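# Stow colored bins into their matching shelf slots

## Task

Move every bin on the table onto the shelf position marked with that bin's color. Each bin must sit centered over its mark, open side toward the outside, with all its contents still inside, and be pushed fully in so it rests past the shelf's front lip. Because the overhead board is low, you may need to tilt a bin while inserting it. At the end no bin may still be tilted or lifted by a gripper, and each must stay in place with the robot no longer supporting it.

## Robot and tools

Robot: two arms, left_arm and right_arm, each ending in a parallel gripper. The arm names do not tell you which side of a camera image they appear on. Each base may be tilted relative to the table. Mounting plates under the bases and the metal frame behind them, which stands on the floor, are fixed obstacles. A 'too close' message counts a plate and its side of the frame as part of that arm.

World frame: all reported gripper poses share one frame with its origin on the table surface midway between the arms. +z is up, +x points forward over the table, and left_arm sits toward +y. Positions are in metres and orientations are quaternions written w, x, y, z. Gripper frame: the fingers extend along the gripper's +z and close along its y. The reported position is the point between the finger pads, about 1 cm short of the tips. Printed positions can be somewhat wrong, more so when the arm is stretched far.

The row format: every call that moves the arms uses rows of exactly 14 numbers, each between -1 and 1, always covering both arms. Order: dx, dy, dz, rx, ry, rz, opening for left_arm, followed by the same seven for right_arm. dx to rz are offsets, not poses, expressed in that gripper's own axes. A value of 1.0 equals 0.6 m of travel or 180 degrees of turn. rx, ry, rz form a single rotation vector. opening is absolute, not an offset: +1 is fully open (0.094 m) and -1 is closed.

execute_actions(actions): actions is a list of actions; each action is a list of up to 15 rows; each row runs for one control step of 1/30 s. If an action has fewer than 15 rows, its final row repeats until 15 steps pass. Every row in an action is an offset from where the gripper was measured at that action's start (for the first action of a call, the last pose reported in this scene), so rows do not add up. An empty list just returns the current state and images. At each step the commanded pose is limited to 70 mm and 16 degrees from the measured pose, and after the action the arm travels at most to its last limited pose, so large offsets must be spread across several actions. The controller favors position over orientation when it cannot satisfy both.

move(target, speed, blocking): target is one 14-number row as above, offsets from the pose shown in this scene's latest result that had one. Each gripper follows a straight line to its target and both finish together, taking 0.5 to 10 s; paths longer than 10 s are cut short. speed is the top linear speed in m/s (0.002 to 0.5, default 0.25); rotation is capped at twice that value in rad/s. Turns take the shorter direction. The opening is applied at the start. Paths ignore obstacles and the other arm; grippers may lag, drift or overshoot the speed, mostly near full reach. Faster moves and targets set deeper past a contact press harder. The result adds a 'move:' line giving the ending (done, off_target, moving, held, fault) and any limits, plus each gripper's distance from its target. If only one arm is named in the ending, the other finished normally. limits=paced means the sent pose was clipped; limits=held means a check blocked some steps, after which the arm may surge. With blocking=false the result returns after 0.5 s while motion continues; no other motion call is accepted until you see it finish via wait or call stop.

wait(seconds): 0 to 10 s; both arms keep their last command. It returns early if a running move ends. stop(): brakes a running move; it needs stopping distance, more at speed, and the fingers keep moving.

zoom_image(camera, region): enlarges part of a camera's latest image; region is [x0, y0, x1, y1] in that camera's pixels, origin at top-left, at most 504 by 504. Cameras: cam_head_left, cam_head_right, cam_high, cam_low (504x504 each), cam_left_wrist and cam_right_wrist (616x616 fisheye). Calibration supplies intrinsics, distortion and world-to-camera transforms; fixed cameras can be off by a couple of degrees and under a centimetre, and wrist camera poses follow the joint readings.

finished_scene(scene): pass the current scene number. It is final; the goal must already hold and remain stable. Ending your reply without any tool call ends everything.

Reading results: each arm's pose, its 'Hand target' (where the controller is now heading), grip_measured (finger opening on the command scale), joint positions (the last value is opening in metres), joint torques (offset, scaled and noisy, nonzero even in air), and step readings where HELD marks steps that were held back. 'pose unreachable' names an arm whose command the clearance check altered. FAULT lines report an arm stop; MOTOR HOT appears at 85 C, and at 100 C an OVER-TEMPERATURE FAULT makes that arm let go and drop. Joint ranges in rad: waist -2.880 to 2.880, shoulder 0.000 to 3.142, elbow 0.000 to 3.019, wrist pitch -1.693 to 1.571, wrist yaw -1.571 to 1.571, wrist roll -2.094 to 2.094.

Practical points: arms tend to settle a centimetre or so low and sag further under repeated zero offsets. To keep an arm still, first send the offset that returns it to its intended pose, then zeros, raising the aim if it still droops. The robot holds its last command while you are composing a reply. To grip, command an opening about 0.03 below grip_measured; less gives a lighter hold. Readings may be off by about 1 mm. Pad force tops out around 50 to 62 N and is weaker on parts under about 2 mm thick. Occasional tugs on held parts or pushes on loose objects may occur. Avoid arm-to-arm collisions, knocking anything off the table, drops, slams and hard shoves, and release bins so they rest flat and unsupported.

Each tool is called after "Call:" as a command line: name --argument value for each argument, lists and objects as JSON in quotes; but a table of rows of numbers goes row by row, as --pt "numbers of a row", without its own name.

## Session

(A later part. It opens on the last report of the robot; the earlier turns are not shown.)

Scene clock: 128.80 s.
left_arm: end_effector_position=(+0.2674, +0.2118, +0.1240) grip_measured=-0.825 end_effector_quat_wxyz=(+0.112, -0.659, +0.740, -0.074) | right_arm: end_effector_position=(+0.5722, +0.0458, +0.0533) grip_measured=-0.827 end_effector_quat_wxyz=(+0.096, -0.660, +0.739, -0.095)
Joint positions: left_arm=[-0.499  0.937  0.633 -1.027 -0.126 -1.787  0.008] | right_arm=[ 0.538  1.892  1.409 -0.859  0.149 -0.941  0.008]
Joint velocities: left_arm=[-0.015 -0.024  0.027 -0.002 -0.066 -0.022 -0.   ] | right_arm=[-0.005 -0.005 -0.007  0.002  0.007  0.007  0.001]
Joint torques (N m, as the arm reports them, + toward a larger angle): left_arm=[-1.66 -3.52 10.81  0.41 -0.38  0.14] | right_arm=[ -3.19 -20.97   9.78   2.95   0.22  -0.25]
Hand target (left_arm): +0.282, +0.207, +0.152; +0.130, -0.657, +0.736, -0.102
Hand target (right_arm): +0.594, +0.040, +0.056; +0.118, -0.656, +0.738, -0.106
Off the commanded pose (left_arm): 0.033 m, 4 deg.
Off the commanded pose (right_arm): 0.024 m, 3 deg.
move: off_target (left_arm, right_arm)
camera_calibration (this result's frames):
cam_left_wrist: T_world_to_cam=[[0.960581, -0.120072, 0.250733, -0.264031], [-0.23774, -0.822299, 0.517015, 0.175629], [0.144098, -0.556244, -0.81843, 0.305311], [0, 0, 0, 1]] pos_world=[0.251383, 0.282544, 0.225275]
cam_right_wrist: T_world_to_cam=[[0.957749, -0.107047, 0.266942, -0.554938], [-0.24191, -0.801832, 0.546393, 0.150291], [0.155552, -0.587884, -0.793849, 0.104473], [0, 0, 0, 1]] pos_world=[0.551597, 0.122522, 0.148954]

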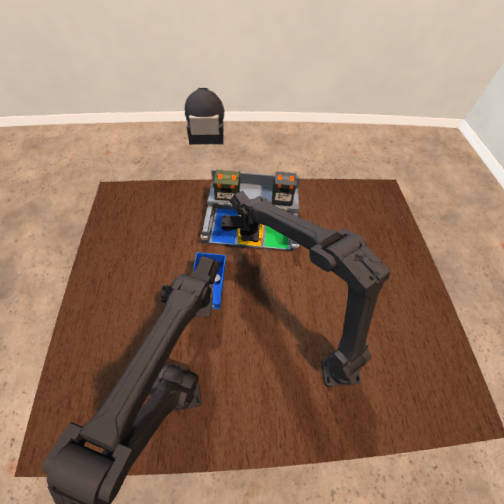

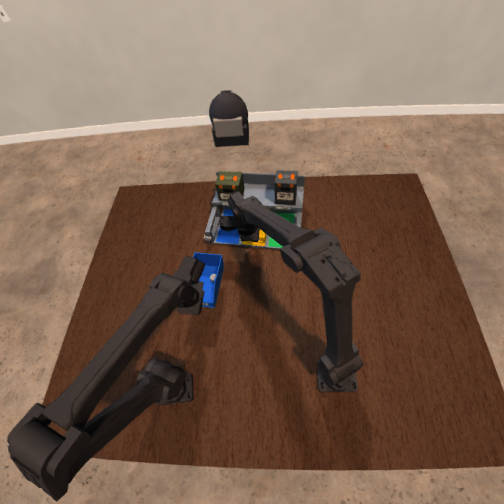

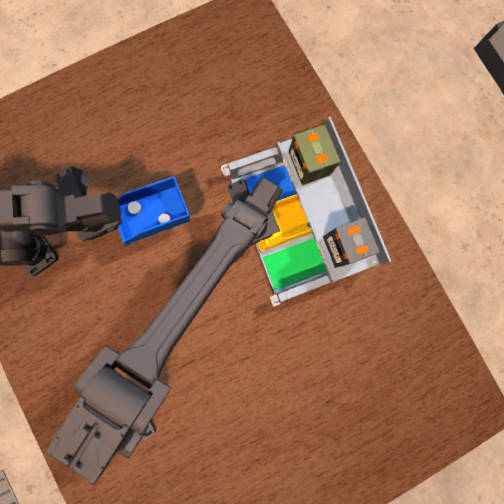

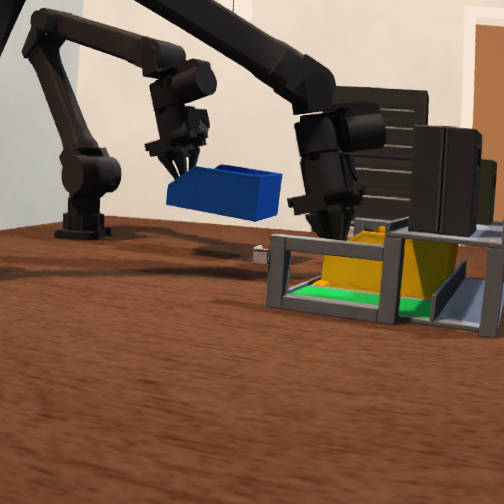

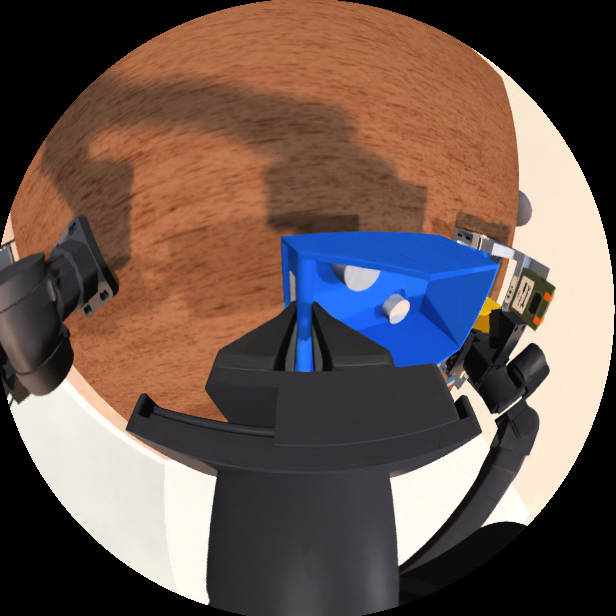

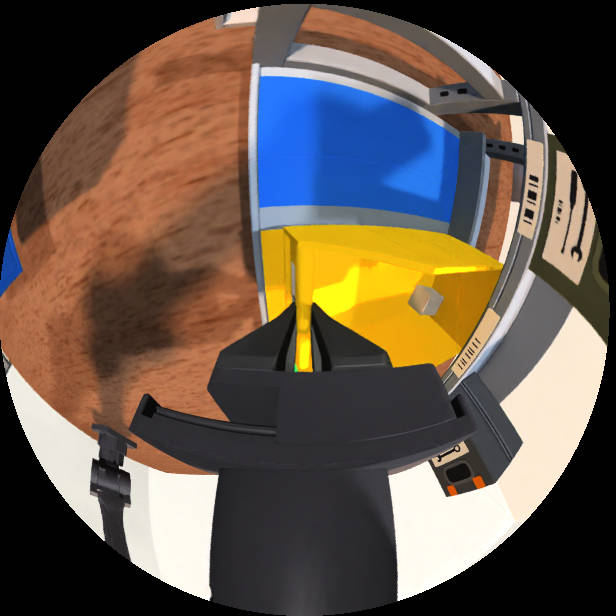

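Call:
execute_actions --actions '[[[0.004,-0.035,-0.04,0.02,0,0,-1,0.015,-0.045,0.015,0.015,0,0.005,-1],[0.004,-0.035,-0.04,0.02,0,0,-1,0.015,-0.045,0.015,0.015,0,0.005,-1],[0.004,-0.035,-0.04,0.02,0,0,-1,0.015,-0.045,0.015,0.015,0,0.005,-1],[0.004,-0.035,-0.04,0.02,0,0,-1,0.025,-0.06,0.023,0.015,0,0.008,-1]]]'

Call:
wait --seconds 0.5

Call:
zoom_image --camera "cam_low" --region '[250, 150, 504, 340]'

Scene clock: 136.43 s.
left_arm: end_effector_position=(+0.2657, +0.2135, +0.1237) grip_measured=-0.825 end_effector_quat_wxyz=(+0.114, -0.658, +0.741, -0.068) | right_arm: end_effector_position=(+0.5718, +0.0443, +0.0450) grip_measured=-0.827 end_effector_quat_wxyz=(+0.089, -0.662, +0.738, -0.095)
Joint positions: left_arm=[-0.502  0.937  0.633 -1.037 -0.136 -1.787  0.008] | right_arm=[ 0.537  1.907  1.409 -0.859  0.15  -0.946  0.008]
Joint velocities: left_arm=[-0.005  0.005 -0.017  0.007 -0.007  0.022 -0.   ] | right_arm=[-0.015 -0.005  0.007  0.012 -0.022 -0.037 -0.   ]
Joint torques (N m, as the arm reports them, + toward a larger angle): left_arm=[-1.92 -4.75 10.62  0.45 -0.4   0.1 ] | right_arm=[ -5.14 -20.53  11.02   2.82   0.62  -0.27]
Hand target (left_arm): +0.280, +0.207, +0.152; +0.133, -0.655, +0.738, -0.097
Hand target (right_arm): +0.606, +0.025, +0.051; +0.112, -0.648, +0.745, -0.113
Off the commanded pose (left_arm): 0.033 m, 4 deg.
Off the commanded pose (right_arm): 0.041 m, 4 deg.
Step readings (end_effector_position):
0: left_arm (+0.2674, +0.2118, +0.1240) | right_arm (+0.5722, +0.0458, +0.0533)
1: left_arm (+0.2673, +0.2124, +0.1240) | right_arm (+0.5723, +0.0456, +0.0529)
2: left_arm (+0.2669, +0.2130, +0.1239) | right_arm (+0.5724, +0.0454, +0.0527)
4: left_arm (+0.2662, +0.2135, +0.1238) | right_arm (+0.5723, +0.0451, +0.0510)
8: left_arm (+0.2657, +0.2135, +0.1237) | right_arm (+0.5718, +0.0442, +0.0450)
15: end_effector_position above
camera_calibration (this result's frames):
cam_left_wrist: T_world_to_cam=[[0.961779, -0.123812, 0.244237, -0.260832], [-0.235636, -0.828574, 0.507879, 0.178604], [0.139487, -0.546018, -0.826079, 0.3062], [0, 0, 0, 1]] pos_world=[0.250238, 0.282883, 0.225941]
cam_right_wrist: T_world_to_cam=[[0.96112, -0.101691, 0.256723, -0.55419], [-0.233065, -0.79734, 0.556713, 0.147785], [0.148083, -0.594901, -0.79004, 0.101446], [0, 0, 0, 1]] pos_world=[0.552064, 0.121829, 0.140146]

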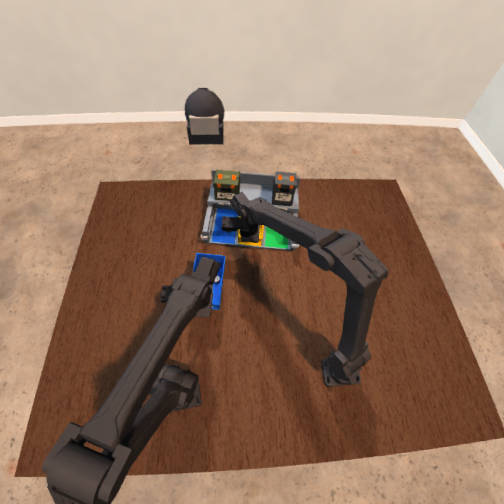

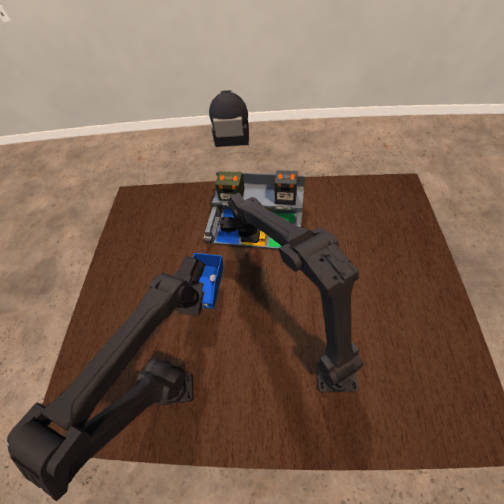

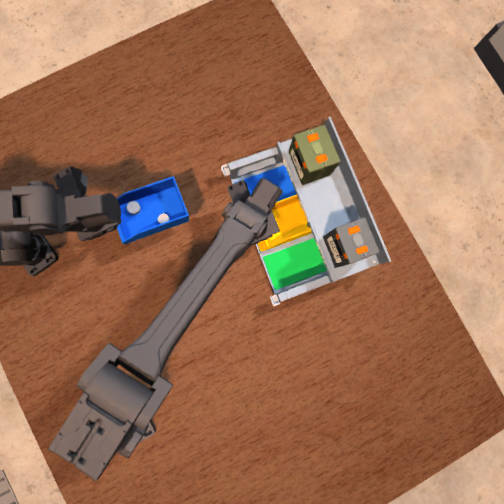

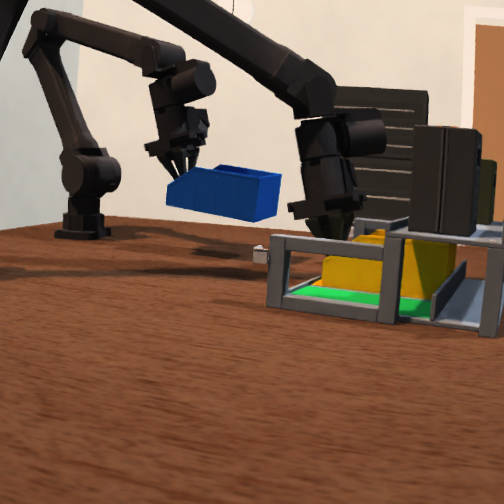

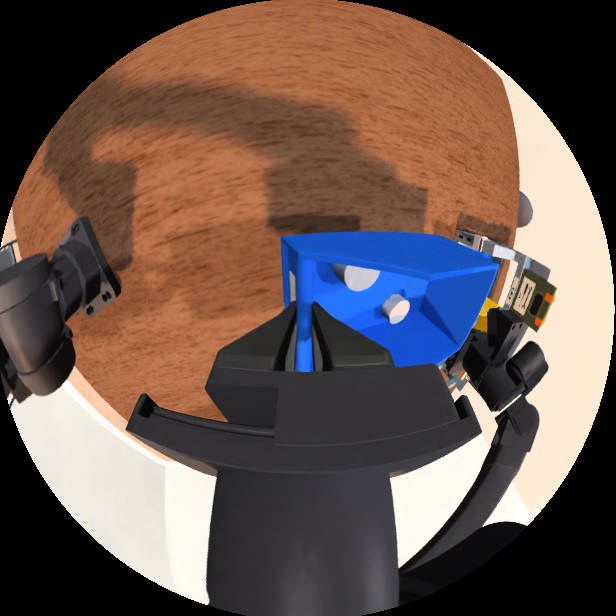

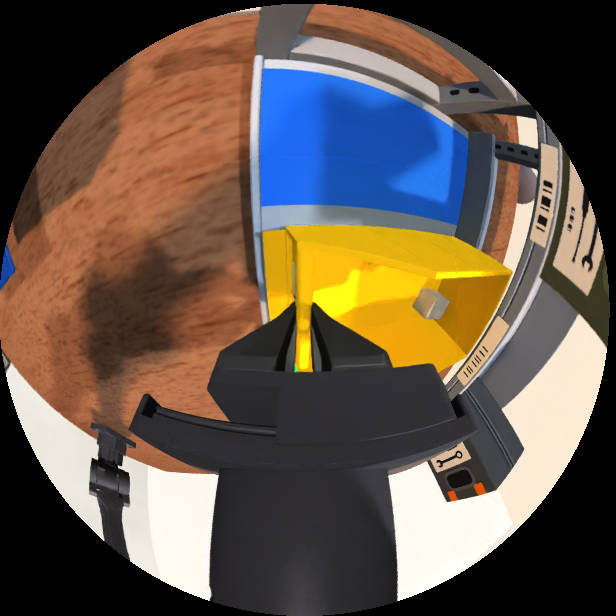

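Scene clock: 136.93 s.
left_arm: end_effector_position=(+0.2657, +0.2135, +0.1237) grip_measured=-0.825 end_effector_quat_wxyz=(+0.114, -0.658, +0.741, -0.068) | right_arm: end_effector_position=(+0.5718, +0.0443, +0.0450) grip_measured=-0.827 end_effector_quat_wxyz=(+0.089, -0.662, +0.738, -0.095)
Joint positions: left_arm=[-0.502  0.937  0.633 -1.037 -0.136 -1.787  0.008] | right_arm=[ 0.537  1.907  1.409 -0.859  0.15  -0.946  0.008]
Joint velocities: left_arm=[-0.005 -0.024  0.012 -0.002 -0.037 -0.081  0.001] | right_arm=[-0.005 -0.005  0.007 -0.007 -0.037  0.037  0.001]
Joint torques (N m, as the arm reports them, + toward a larger angle): left_arm=[-2.71 -3.86 10.88  0.35 -0.42  0.1 ] | right_arm=[ -5.15 -20.54  11.02   2.83   0.62  -0.27]
Hand target (left_arm): +0.280, +0.207, +0.152; +0.133, -0.655, +0.738, -0.097
Hand target (right_arm): +0.606, +0.025, +0.051; +0.112, -0.648, +0.745, -0.113
Off the commanded pose (left_arm): 0.033 m, 4 deg.
Off the commanded pose (right_arm): 0.041 m, 4 deg.
wait: 0.50 s; at rest by 0.17 s
camera_calibration (this result's frames):
cam_left_wrist: T_world_to_cam=[[0.961779, -0.123812, 0.244237, -0.260832], [-0.235636, -0.828574, 0.507879, 0.178604], [0.139487, -0.546018, -0.826079, 0.3062], [0, 0, 0, 1]] pos_world=[0.250238, 0.282883, 0.225941]
cam_right_wrist: T_world_to_cam=[[0.96112, -0.101691, 0.256723, -0.55419], [-0.233065, -0.79734, 0.556713, 0.147785], [0.148083, -0.594901, -0.79004, 0.101446], [0, 0, 0, 1]] pos_world=[0.552064, 0.121829, 0.140146]

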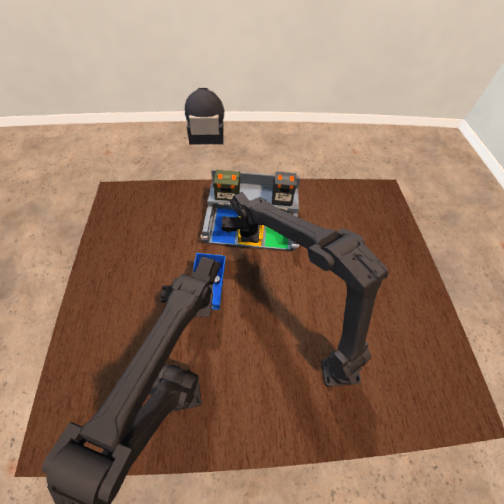

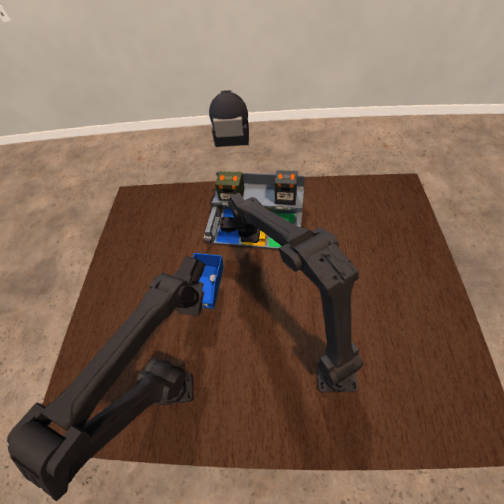

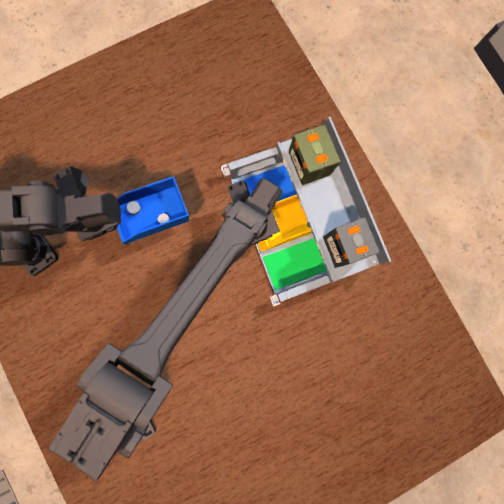

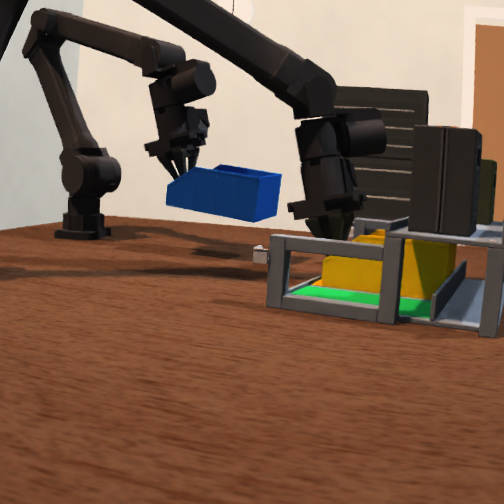

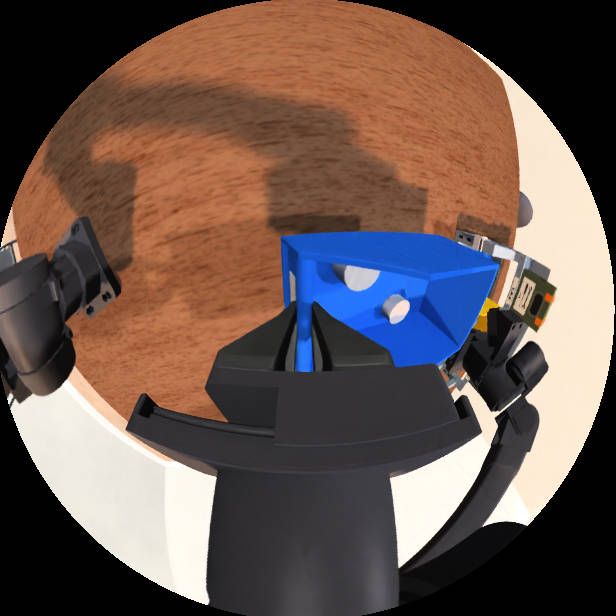

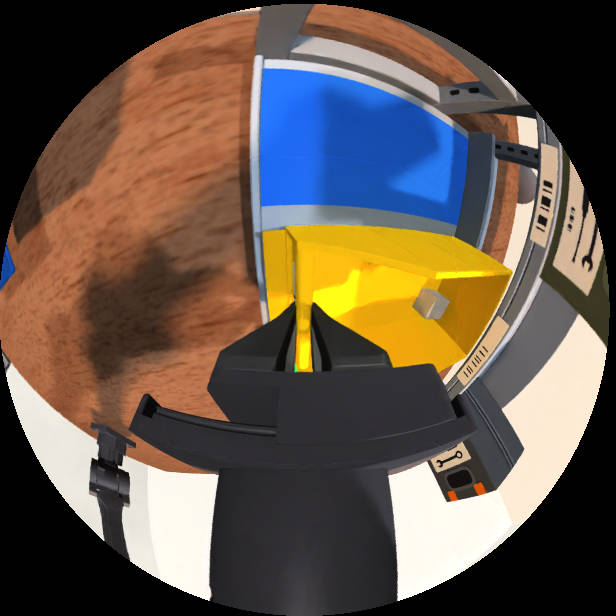

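Region (250, 150, 504, 340) of cam_low's 504x504 image, scaled by 1.984, with more detail than that image has; it fills the top 377 rows of this view, and the rest is white.

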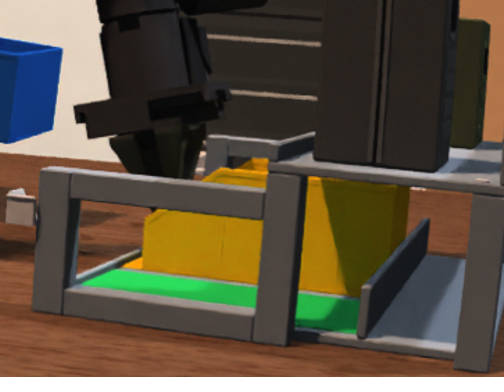

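Call:
execute_actions --actions '[[[0.008,-0.035,-0.04,0.02,0,0,-1,0.015,-0.09,-0.025,0.02,-0.005,0.008,-1]],[[0.008,-0.035,-0.04,0.02,0,0,-1,0.015,-0.09,-0.025,0.02,-0.005,0.005,-1]]]'

Call:
zoom_image --camera "cam_low" --region '[250, 150, 504, 340]'

Scene clock: 142.83 s.
left_arm: end_effector_position=(+0.2610, +0.2109, +0.1234) grip_measured=-0.825 end_effector_quat_wxyz=(+0.120, -0.647, +0.751, -0.056) | right_arm: end_effector_position=(+0.5714, +0.0426, +0.0460) grip_measured=-0.827 end_effector_quat_wxyz=(+0.084, -0.669, +0.733, -0.091)
Joint positions: left_arm=[-0.533  0.937  0.633 -1.054 -0.161 -1.787  0.008] | right_arm=[ 0.533  1.907  1.415 -0.874  0.142 -0.965  0.008]
Joint velocities: left_arm=[ 0.005 -0.015 -0.002 -0.002 -0.081  0.022 -0.001] | right_arm=[-0.005 -0.005  0.007 -0.017  0.022  0.022 -0.001]
Joint torques (N m, as the arm reports them, + toward a larger angle): left_arm=[-2.42 -3.36 10.99  0.51 -0.39 -0.05] | right_arm=[ -5.2  -21.57  15.12   0.94   0.67  -0.34]
Hand target (left_arm): +0.276, +0.204, +0.151; +0.137, -0.649, +0.744, -0.085
Hand target (right_arm): +0.616, +0.028, +0.075; +0.115, -0.656, +0.738, -0.112
Off the commanded pose (left_arm): 0.033 m, 4 deg.
Off the commanded pose (right_arm): 0.057 m, 4 deg.
Step readings (end_effector_position; steps 1 to 15: 1st action; 16 to 30: 2nd action):
0: left_arm (+0.2657, +0.2135, +0.1237) | right_arm (+0.5718, +0.0443, +0.0450)
1: left_arm (+0.2656, +0.2140, +0.1237) | right_arm (+0.5720, +0.0445, +0.0455)
2: left_arm (+0.2652, +0.2143, +0.1237) | right_arm (+0.5720, +0.0445, +0.0460)
4: left_arm (+0.2641, +0.2133, +0.1236) | right_arm (+0.5719, +0.0441, +0.0460)
8: left_arm (+0.2634, +0.2123, +0.1235) | right_arm (+0.5718, +0.0437, +0.0459)
15: left_arm (+0.2633, +0.2123, +0.1235) | right_arm (+0.5717, +0.0437, +0.0459)
16: left_arm (+0.2632, +0.2128, +0.1236) | right_arm (+0.5718, +0.0438, +0.0461)
17: left_arm (+0.2629, +0.2130, +0.1236) | right_arm (+0.5716, +0.0437, +0.0461)
19: left_arm (+0.2619, +0.2120, +0.1235) | right_arm (+0.5716, +0.0433, +0.0461)
23: left_arm (+0.2611, +0.2109, +0.1234) | right_arm (+0.5715, +0.0427, +0.0460)
30: end_effector_position above
camera_calibration (this result's frames):
cam_left_wrist: T_world_to_cam=[[0.959962, -0.155139, 0.23325, -0.248134], [-0.253184, -0.83682, 0.485417, 0.184613], [0.119882, -0.525037, -0.842594, 0.307943], [0, 0, 0, 1]] pos_world=[0.248023, 0.277674, 0.227734]
cam_right_wrist: T_world_to_cam=[[0.965765, -0.0859558, 0.244763, -0.556965], [-0.213586, -0.798966, 0.56217, 0.134515], [0.147236, -0.595202, -0.789972, 0.101779], [0, 0, 0, 1]] pos_world=[0.551643, 0.120178, 0.141106]

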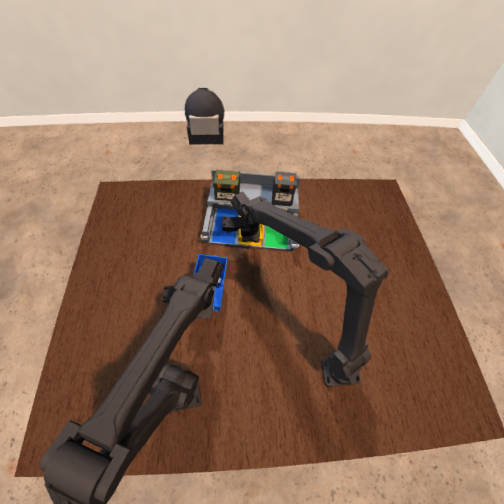

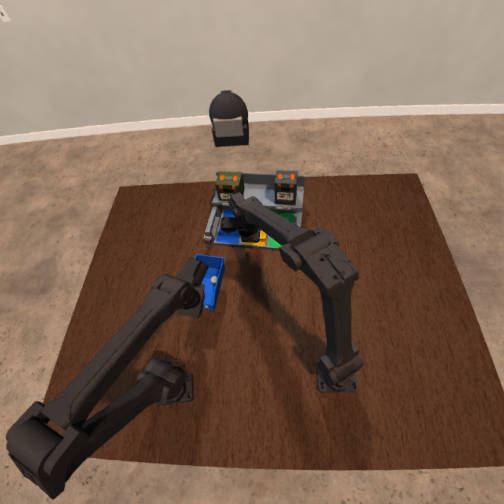

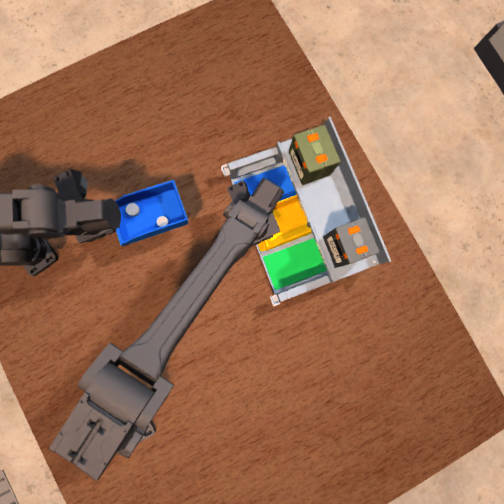

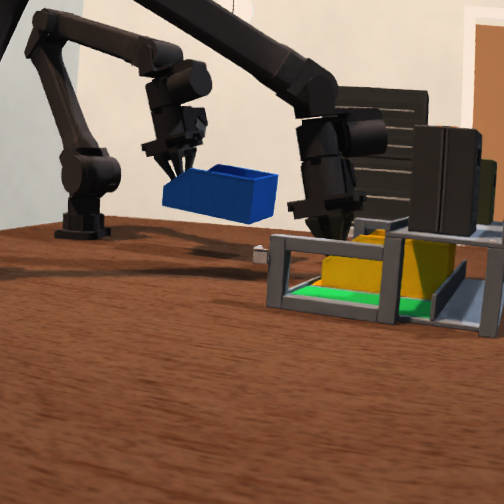

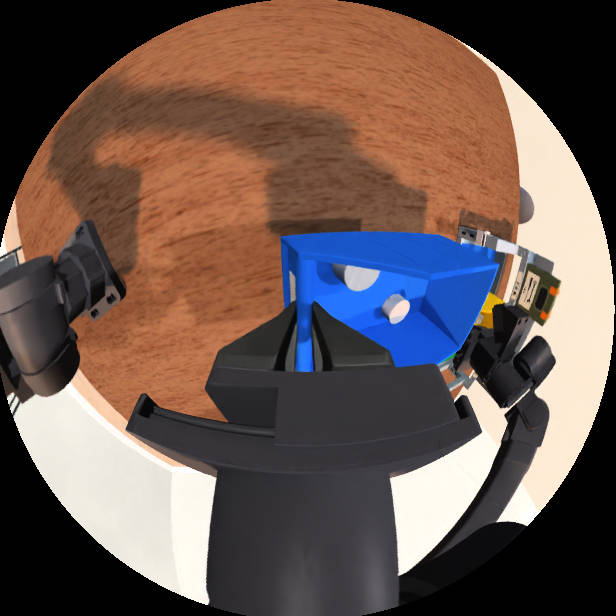

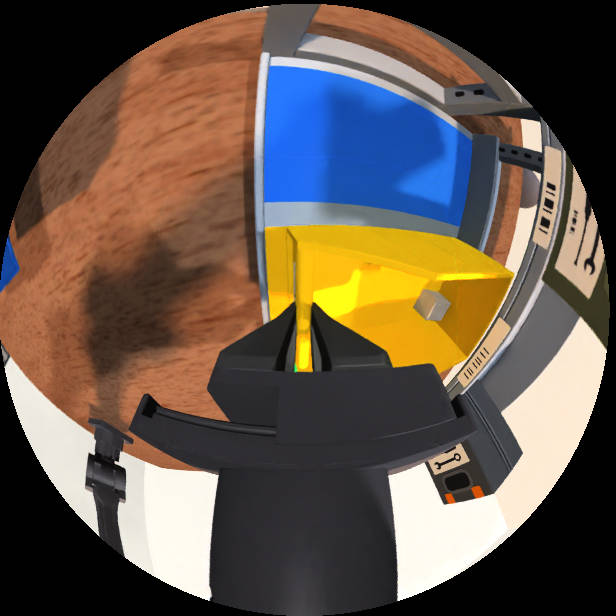

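Region (250, 150, 504, 340) of cam_low's 504x504 image, scaled by 1.984, with more detail than that image has; it fills the top 377 rows of this view, and the rest is white.

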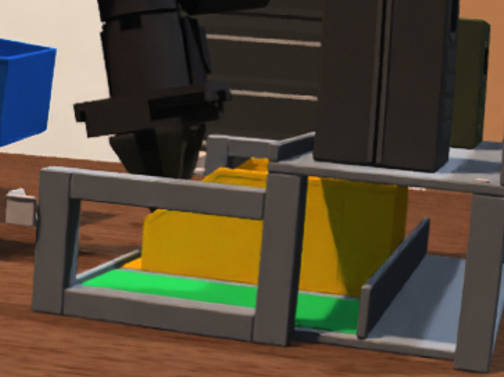

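Call:
execute_actions --actions '[[[0,-0.035,-0.04,0.02,0.01,0,-1,0,-0.03,-0.02,0.01,0,0,-0.3]]]'

Call:
move --target '[0.01,-0.09,-0.05,0.03,0.045,-0.012,-1,0,-0.04,-0.18,0.02,0,0,-0.3]' --speed 0.12

Call:
move --target '[0.01,-0.16,-0.02,0.02,0.01,0,-1,0.45,0.2,-0.15,0,0,0,-0.3]' --speed 0.2

Call:
zoom_image --camera "cam_high" --region '[140, 110, 380, 320]'

Scene clock: 150.83 s.
left_arm: end_effector_position=(+0.2597, +0.2091, +0.1245) grip_measured=-0.825 end_effector_quat_wxyz=(+0.113, -0.644, +0.754, -0.062) | right_arm: end_effector_position=(+0.5726, +0.0401, +0.0463) grip_measured=-0.302 end_effector_quat_wxyz=(+0.082, -0.667, +0.734, -0.097)
Joint positions: left_arm=[-0.528  0.93   0.633 -1.056 -0.14  -1.776  0.008] | right_arm=[ 0.532  1.907  1.415 -0.875  0.155 -0.965  0.033]
Joint velocities: left_arm=[-0.005 -0.005  0.012  0.012  0.051 -0.037 -0.   ] | right_arm=[-0.015  0.015  0.027 -0.012  0.037  0.022  0.   ]
Joint torques (N m, as the arm reports them, + toward a larger angle): left_arm=[-0.15 -4.34 10.73  0.67 -0.19  0.3 ] | right_arm=[ -2.12 -22.22  11.3    0.43   0.09  -0.15]
Hand target (left_arm): +0.274, +0.206, +0.151; +0.129, -0.642, +0.751, -0.090
Hand target (right_arm): +0.585, +0.041, +0.062; +0.095, -0.667, +0.732, -0.103
Off the commanded pose (left_arm): 0.031 m, 4 deg.
Off the commanded pose (right_arm): 0.021 m, 2 deg.
Step readings (end_effector_position):
0: left_arm (+0.2610, +0.2109, +0.1234) | right_arm (+0.5714, +0.0426, +0.0460)
1: left_arm (+0.2607, +0.2100, +0.1233) | right_arm (+0.5712, +0.0425, +0.0460)
2: left_arm (+0.2603, +0.2090, +0.1234) | right_arm (+0.5718, +0.0414, +0.0462)
4: left_arm (+0.2599, +0.2086, +0.1238) | right_arm (+0.5725, +0.0401, +0.0463)
8: left_arm (+0.2598, +0.2090, +0.1245) | right_arm (+0.5726, +0.0401, +0.0463)
15: end_effector_position above
camera_calibration (this result's frames):
cam_left_wrist: T_world_to_cam=[[0.959186, -0.160721, 0.232661, -0.246015], [-0.259856, -0.825471, 0.501072, 0.179614], [0.111522, -0.541079, -0.833544, 0.3125], [0, 0, 0, 1]] pos_world=[0.247798, 0.277814, 0.227721]
cam_right_wrist: T_world_to_cam=[[0.964106, -0.0864089, 0.251064, -0.557719], [-0.219368, -0.791945, 0.569825, 0.135227], [0.149591, -0.604447, -0.782475, 0.0989627], [0, 0, 0, 1]] pos_world=[0.552561, 0.118718, 0.140403]

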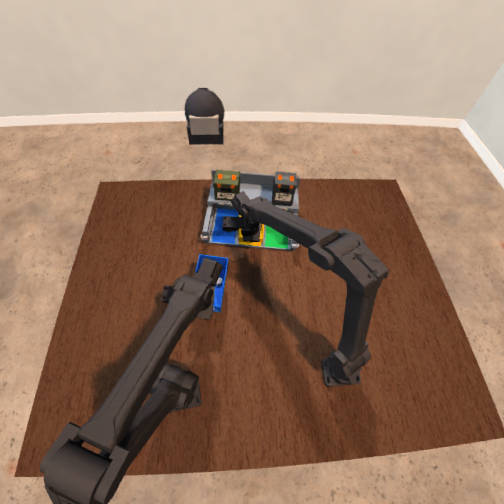

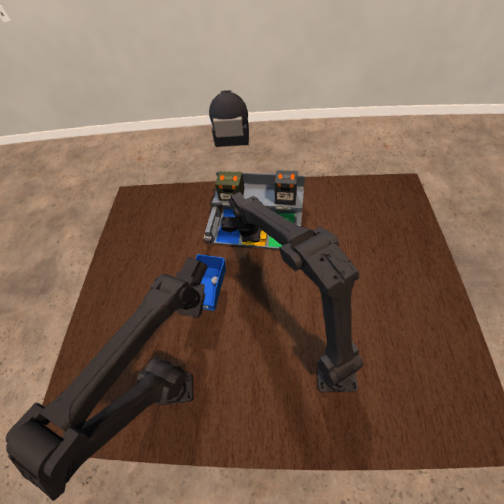

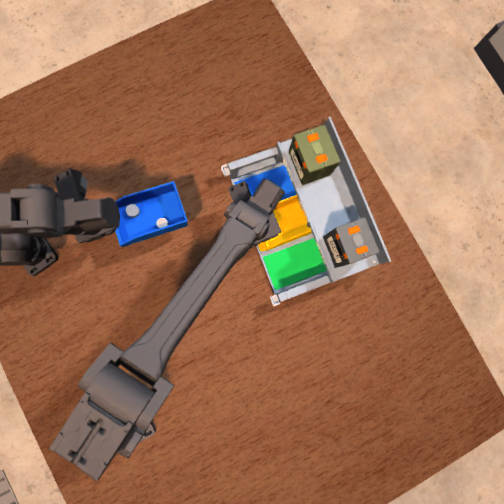

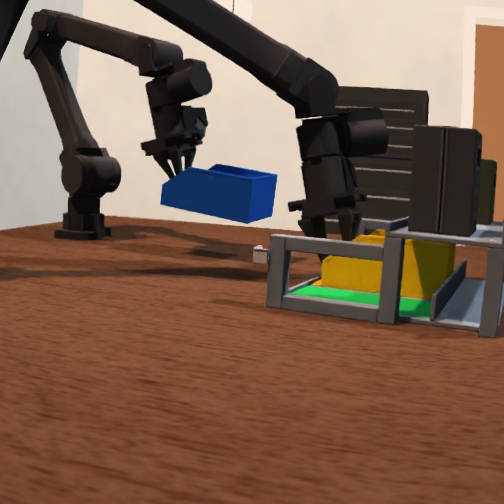

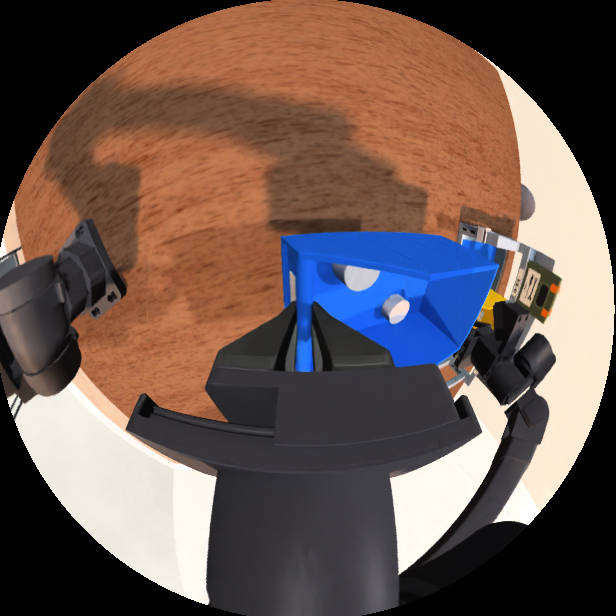

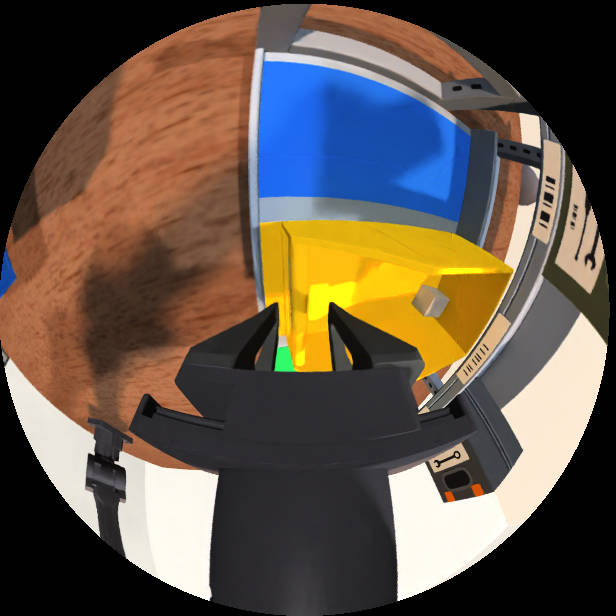

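Scene clock: 152.20 s.
left_arm: end_effector_position=(+0.2650, +0.2029, +0.1274) grip_measured=-0.825 end_effector_quat_wxyz=(+0.059, -0.655, +0.747, -0.097) | right_arm: end_effector_position=(+0.5588, +0.0296, +0.1280) grip_measured=-0.302 end_effector_quat_wxyz=(-0.080, +0.667, -0.731, +0.114)
Joint positions: left_arm=[-0.454  0.944  0.652 -1.052  0.001 -1.742  0.008] | right_arm=[ 0.538  1.782  1.46  -1.043  0.191 -0.965  0.033]
Joint velocities: left_arm=[-0.015  0.015  0.007 -0.002  0.022  0.095 -0.001] | right_arm=[-0.005 -0.005 -0.012 -0.007 -0.051  0.007  0.001]
Joint torques (N m, as the arm reports them, + toward a larger angle): left_arm=[-0.53 -2.63 13.04  1.93  0.    0.31] | right_arm=[ -0.43 -21.14  13.49   0.14   0.13   0.03]
Hand target (left_arm): +0.299, +0.195, +0.167; +0.089, -0.646, +0.744, -0.145
Hand target (right_arm): +0.568, +0.042, +0.156; +0.104, -0.665, +0.730, -0.120
Off the commanded pose (left_arm): 0.055 m, 7 deg.
Off the commanded pose (right_arm): 0.033 m, 3 deg.
move: off_target (left_arm, right_arm)
camera_calibration (this result's frames):
cam_left_wrist: T_world_to_cam=[[0.968824, -0.123717, 0.214649, -0.260564], [-0.231819, -0.758355, 0.609227, 0.139608], [0.0874087, -0.639994, -0.763392, 0.3285], [0, 0, 0, 1]] pos_world=[0.25609, 0.283874, 0.221651]
cam_right_wrist: T_world_to_cam=[[0.958993, -0.0791503, 0.272152, -0.565931], [-0.230943, -0.774866, 0.588428, 0.0809514], [0.164307, -0.62715, -0.761371, 0.14843], [0, 0, 0, 1]] pos_world=[0.537031, 0.111021, 0.219396]

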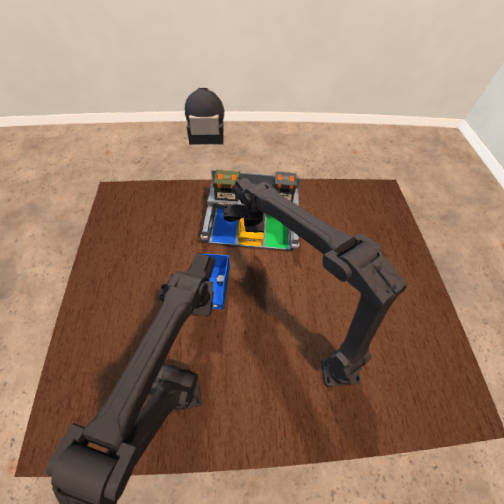

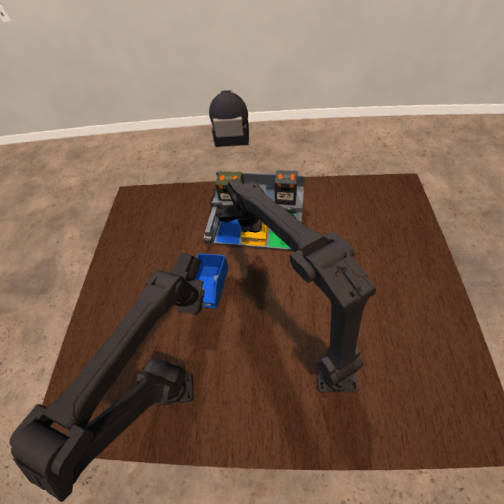

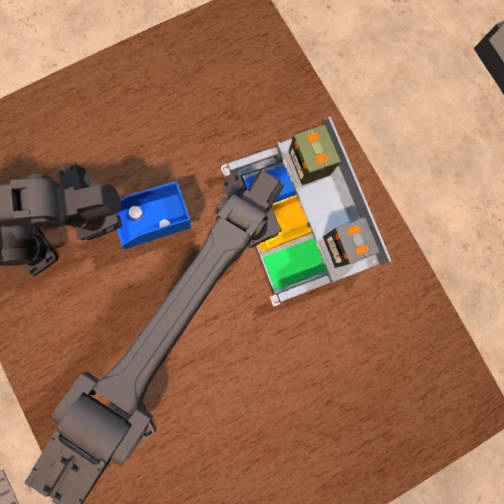

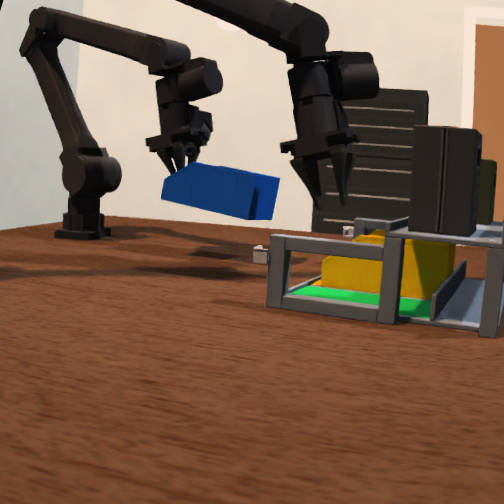

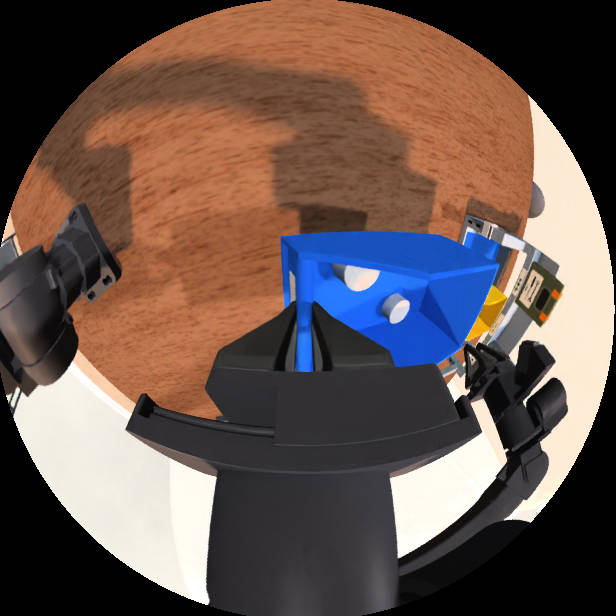

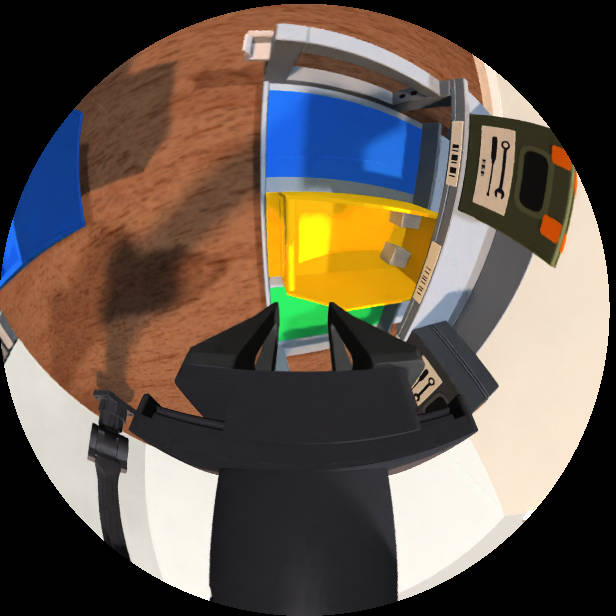

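Scene clock: 154.30 s.
left_arm: end_effector_position=(+0.3151, +0.1946, +0.1248) grip_measured=-0.825 end_effector_quat_wxyz=(+0.037, -0.659, +0.747, -0.083) | right_arm: end_effector_position=(+0.3976, -0.2206, +0.1928) grip_measured=-0.302 end_effector_quat_wxyz=(+0.086, -0.662, +0.734, -0.123)
Joint positions: left_arm=[-0.418  1.14   0.775 -1.026  0.029 -1.715  0.008] | right_arm=[ 0.097  1.099  0.913 -1.099  0.093 -1.389  0.033]
Joint velocities: left_arm=[-0.005  0.005 -0.007  0.007  0.007  0.007 -0.001] | right_arm=[ 0.005  0.005  0.017 -0.007 -0.007 -0.066 -0.   ]
Joint torques (N m, as the arm reports them, + toward a larger angle): left_arm=[-0.45 -5.26 12.68  1.78  0.05  0.34] | right_arm=[-1.6  -8.79  9.69  0.28 -0.25 -0.13]
Hand target (left_arm): +0.351, +0.188, +0.162; +0.068, -0.651, +0.745, -0.130
Hand target (right_arm): +0.394, -0.222, +0.193; +0.080, -0.667, +0.731, -0.118
Off the commanded pose (left_arm): 0.054 m, 6 deg.
Off the commanded pose (right_arm): 0.005 m, 1 deg.
move: off_target (left_arm)
camera_calibration (this result's frames):
cam_left_wrist: T_world_to_cam=[[0.978988, -0.117873, 0.166401, -0.307865], [-0.197286, -0.753925, 0.626638, 0.132593], [0.0515902, -0.646299, -0.761338, 0.329055], [0, 0, 0, 1]] pos_world=[0.310579, 0.276344, 0.218664]
cam_right_wrist: T_world_to_cam=[[0.952211, -0.0895765, 0.292012, -0.452186], [-0.252011, -0.77059, 0.58539, -0.178457], [0.172584, -0.631005, -0.756338, 0.062214], [0, 0, 0, 1]] pos_world=[0.374866, -0.138765, 0.283566]

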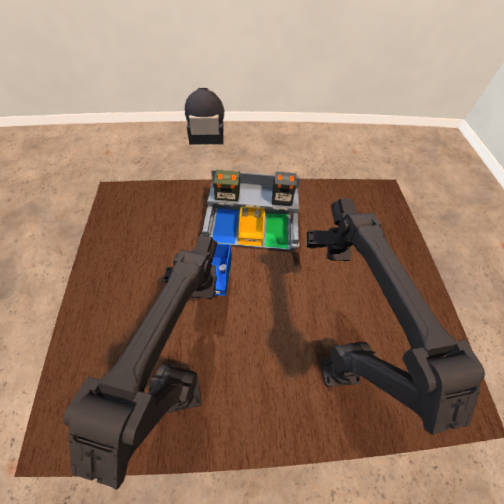

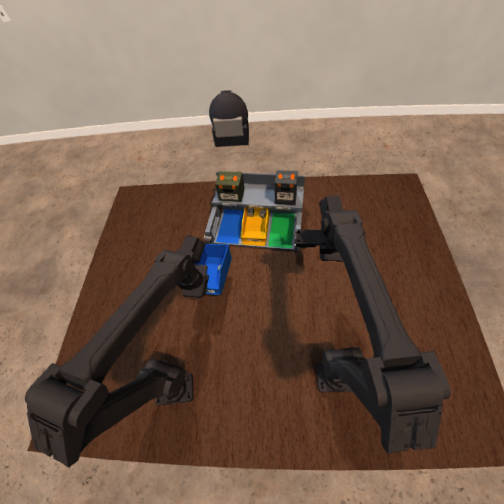

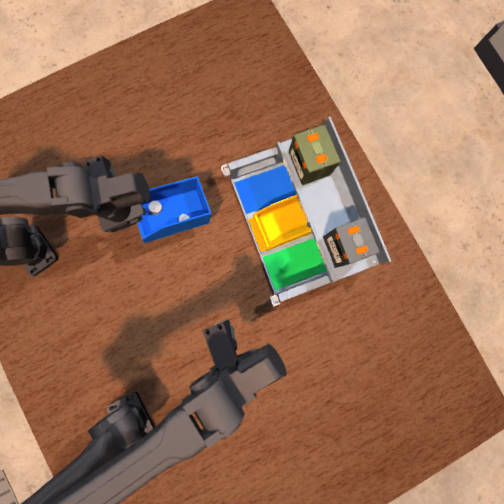

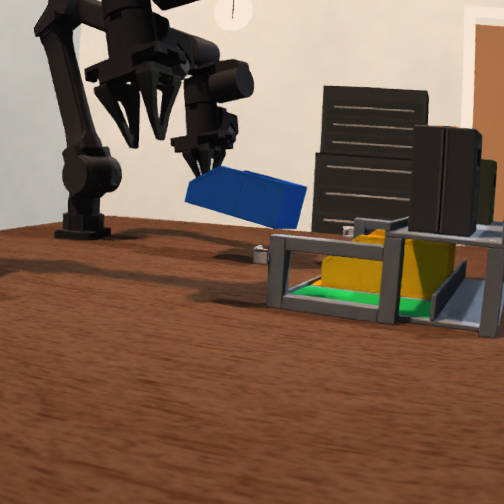

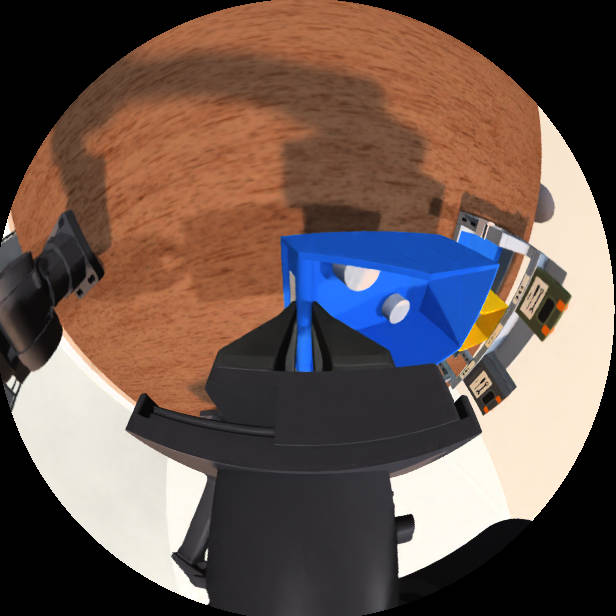

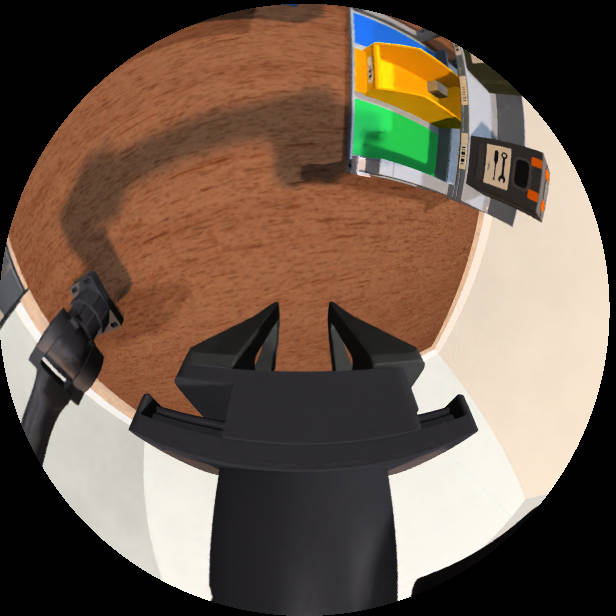

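Region (140, 110, 380, 320) of cam_high's 504x504 image, scaled by 2.100, with more detail than that image has; it fills the top 441 rows of this view, and the rest is white.

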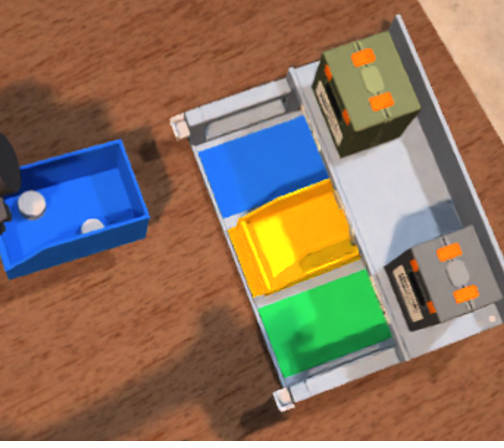

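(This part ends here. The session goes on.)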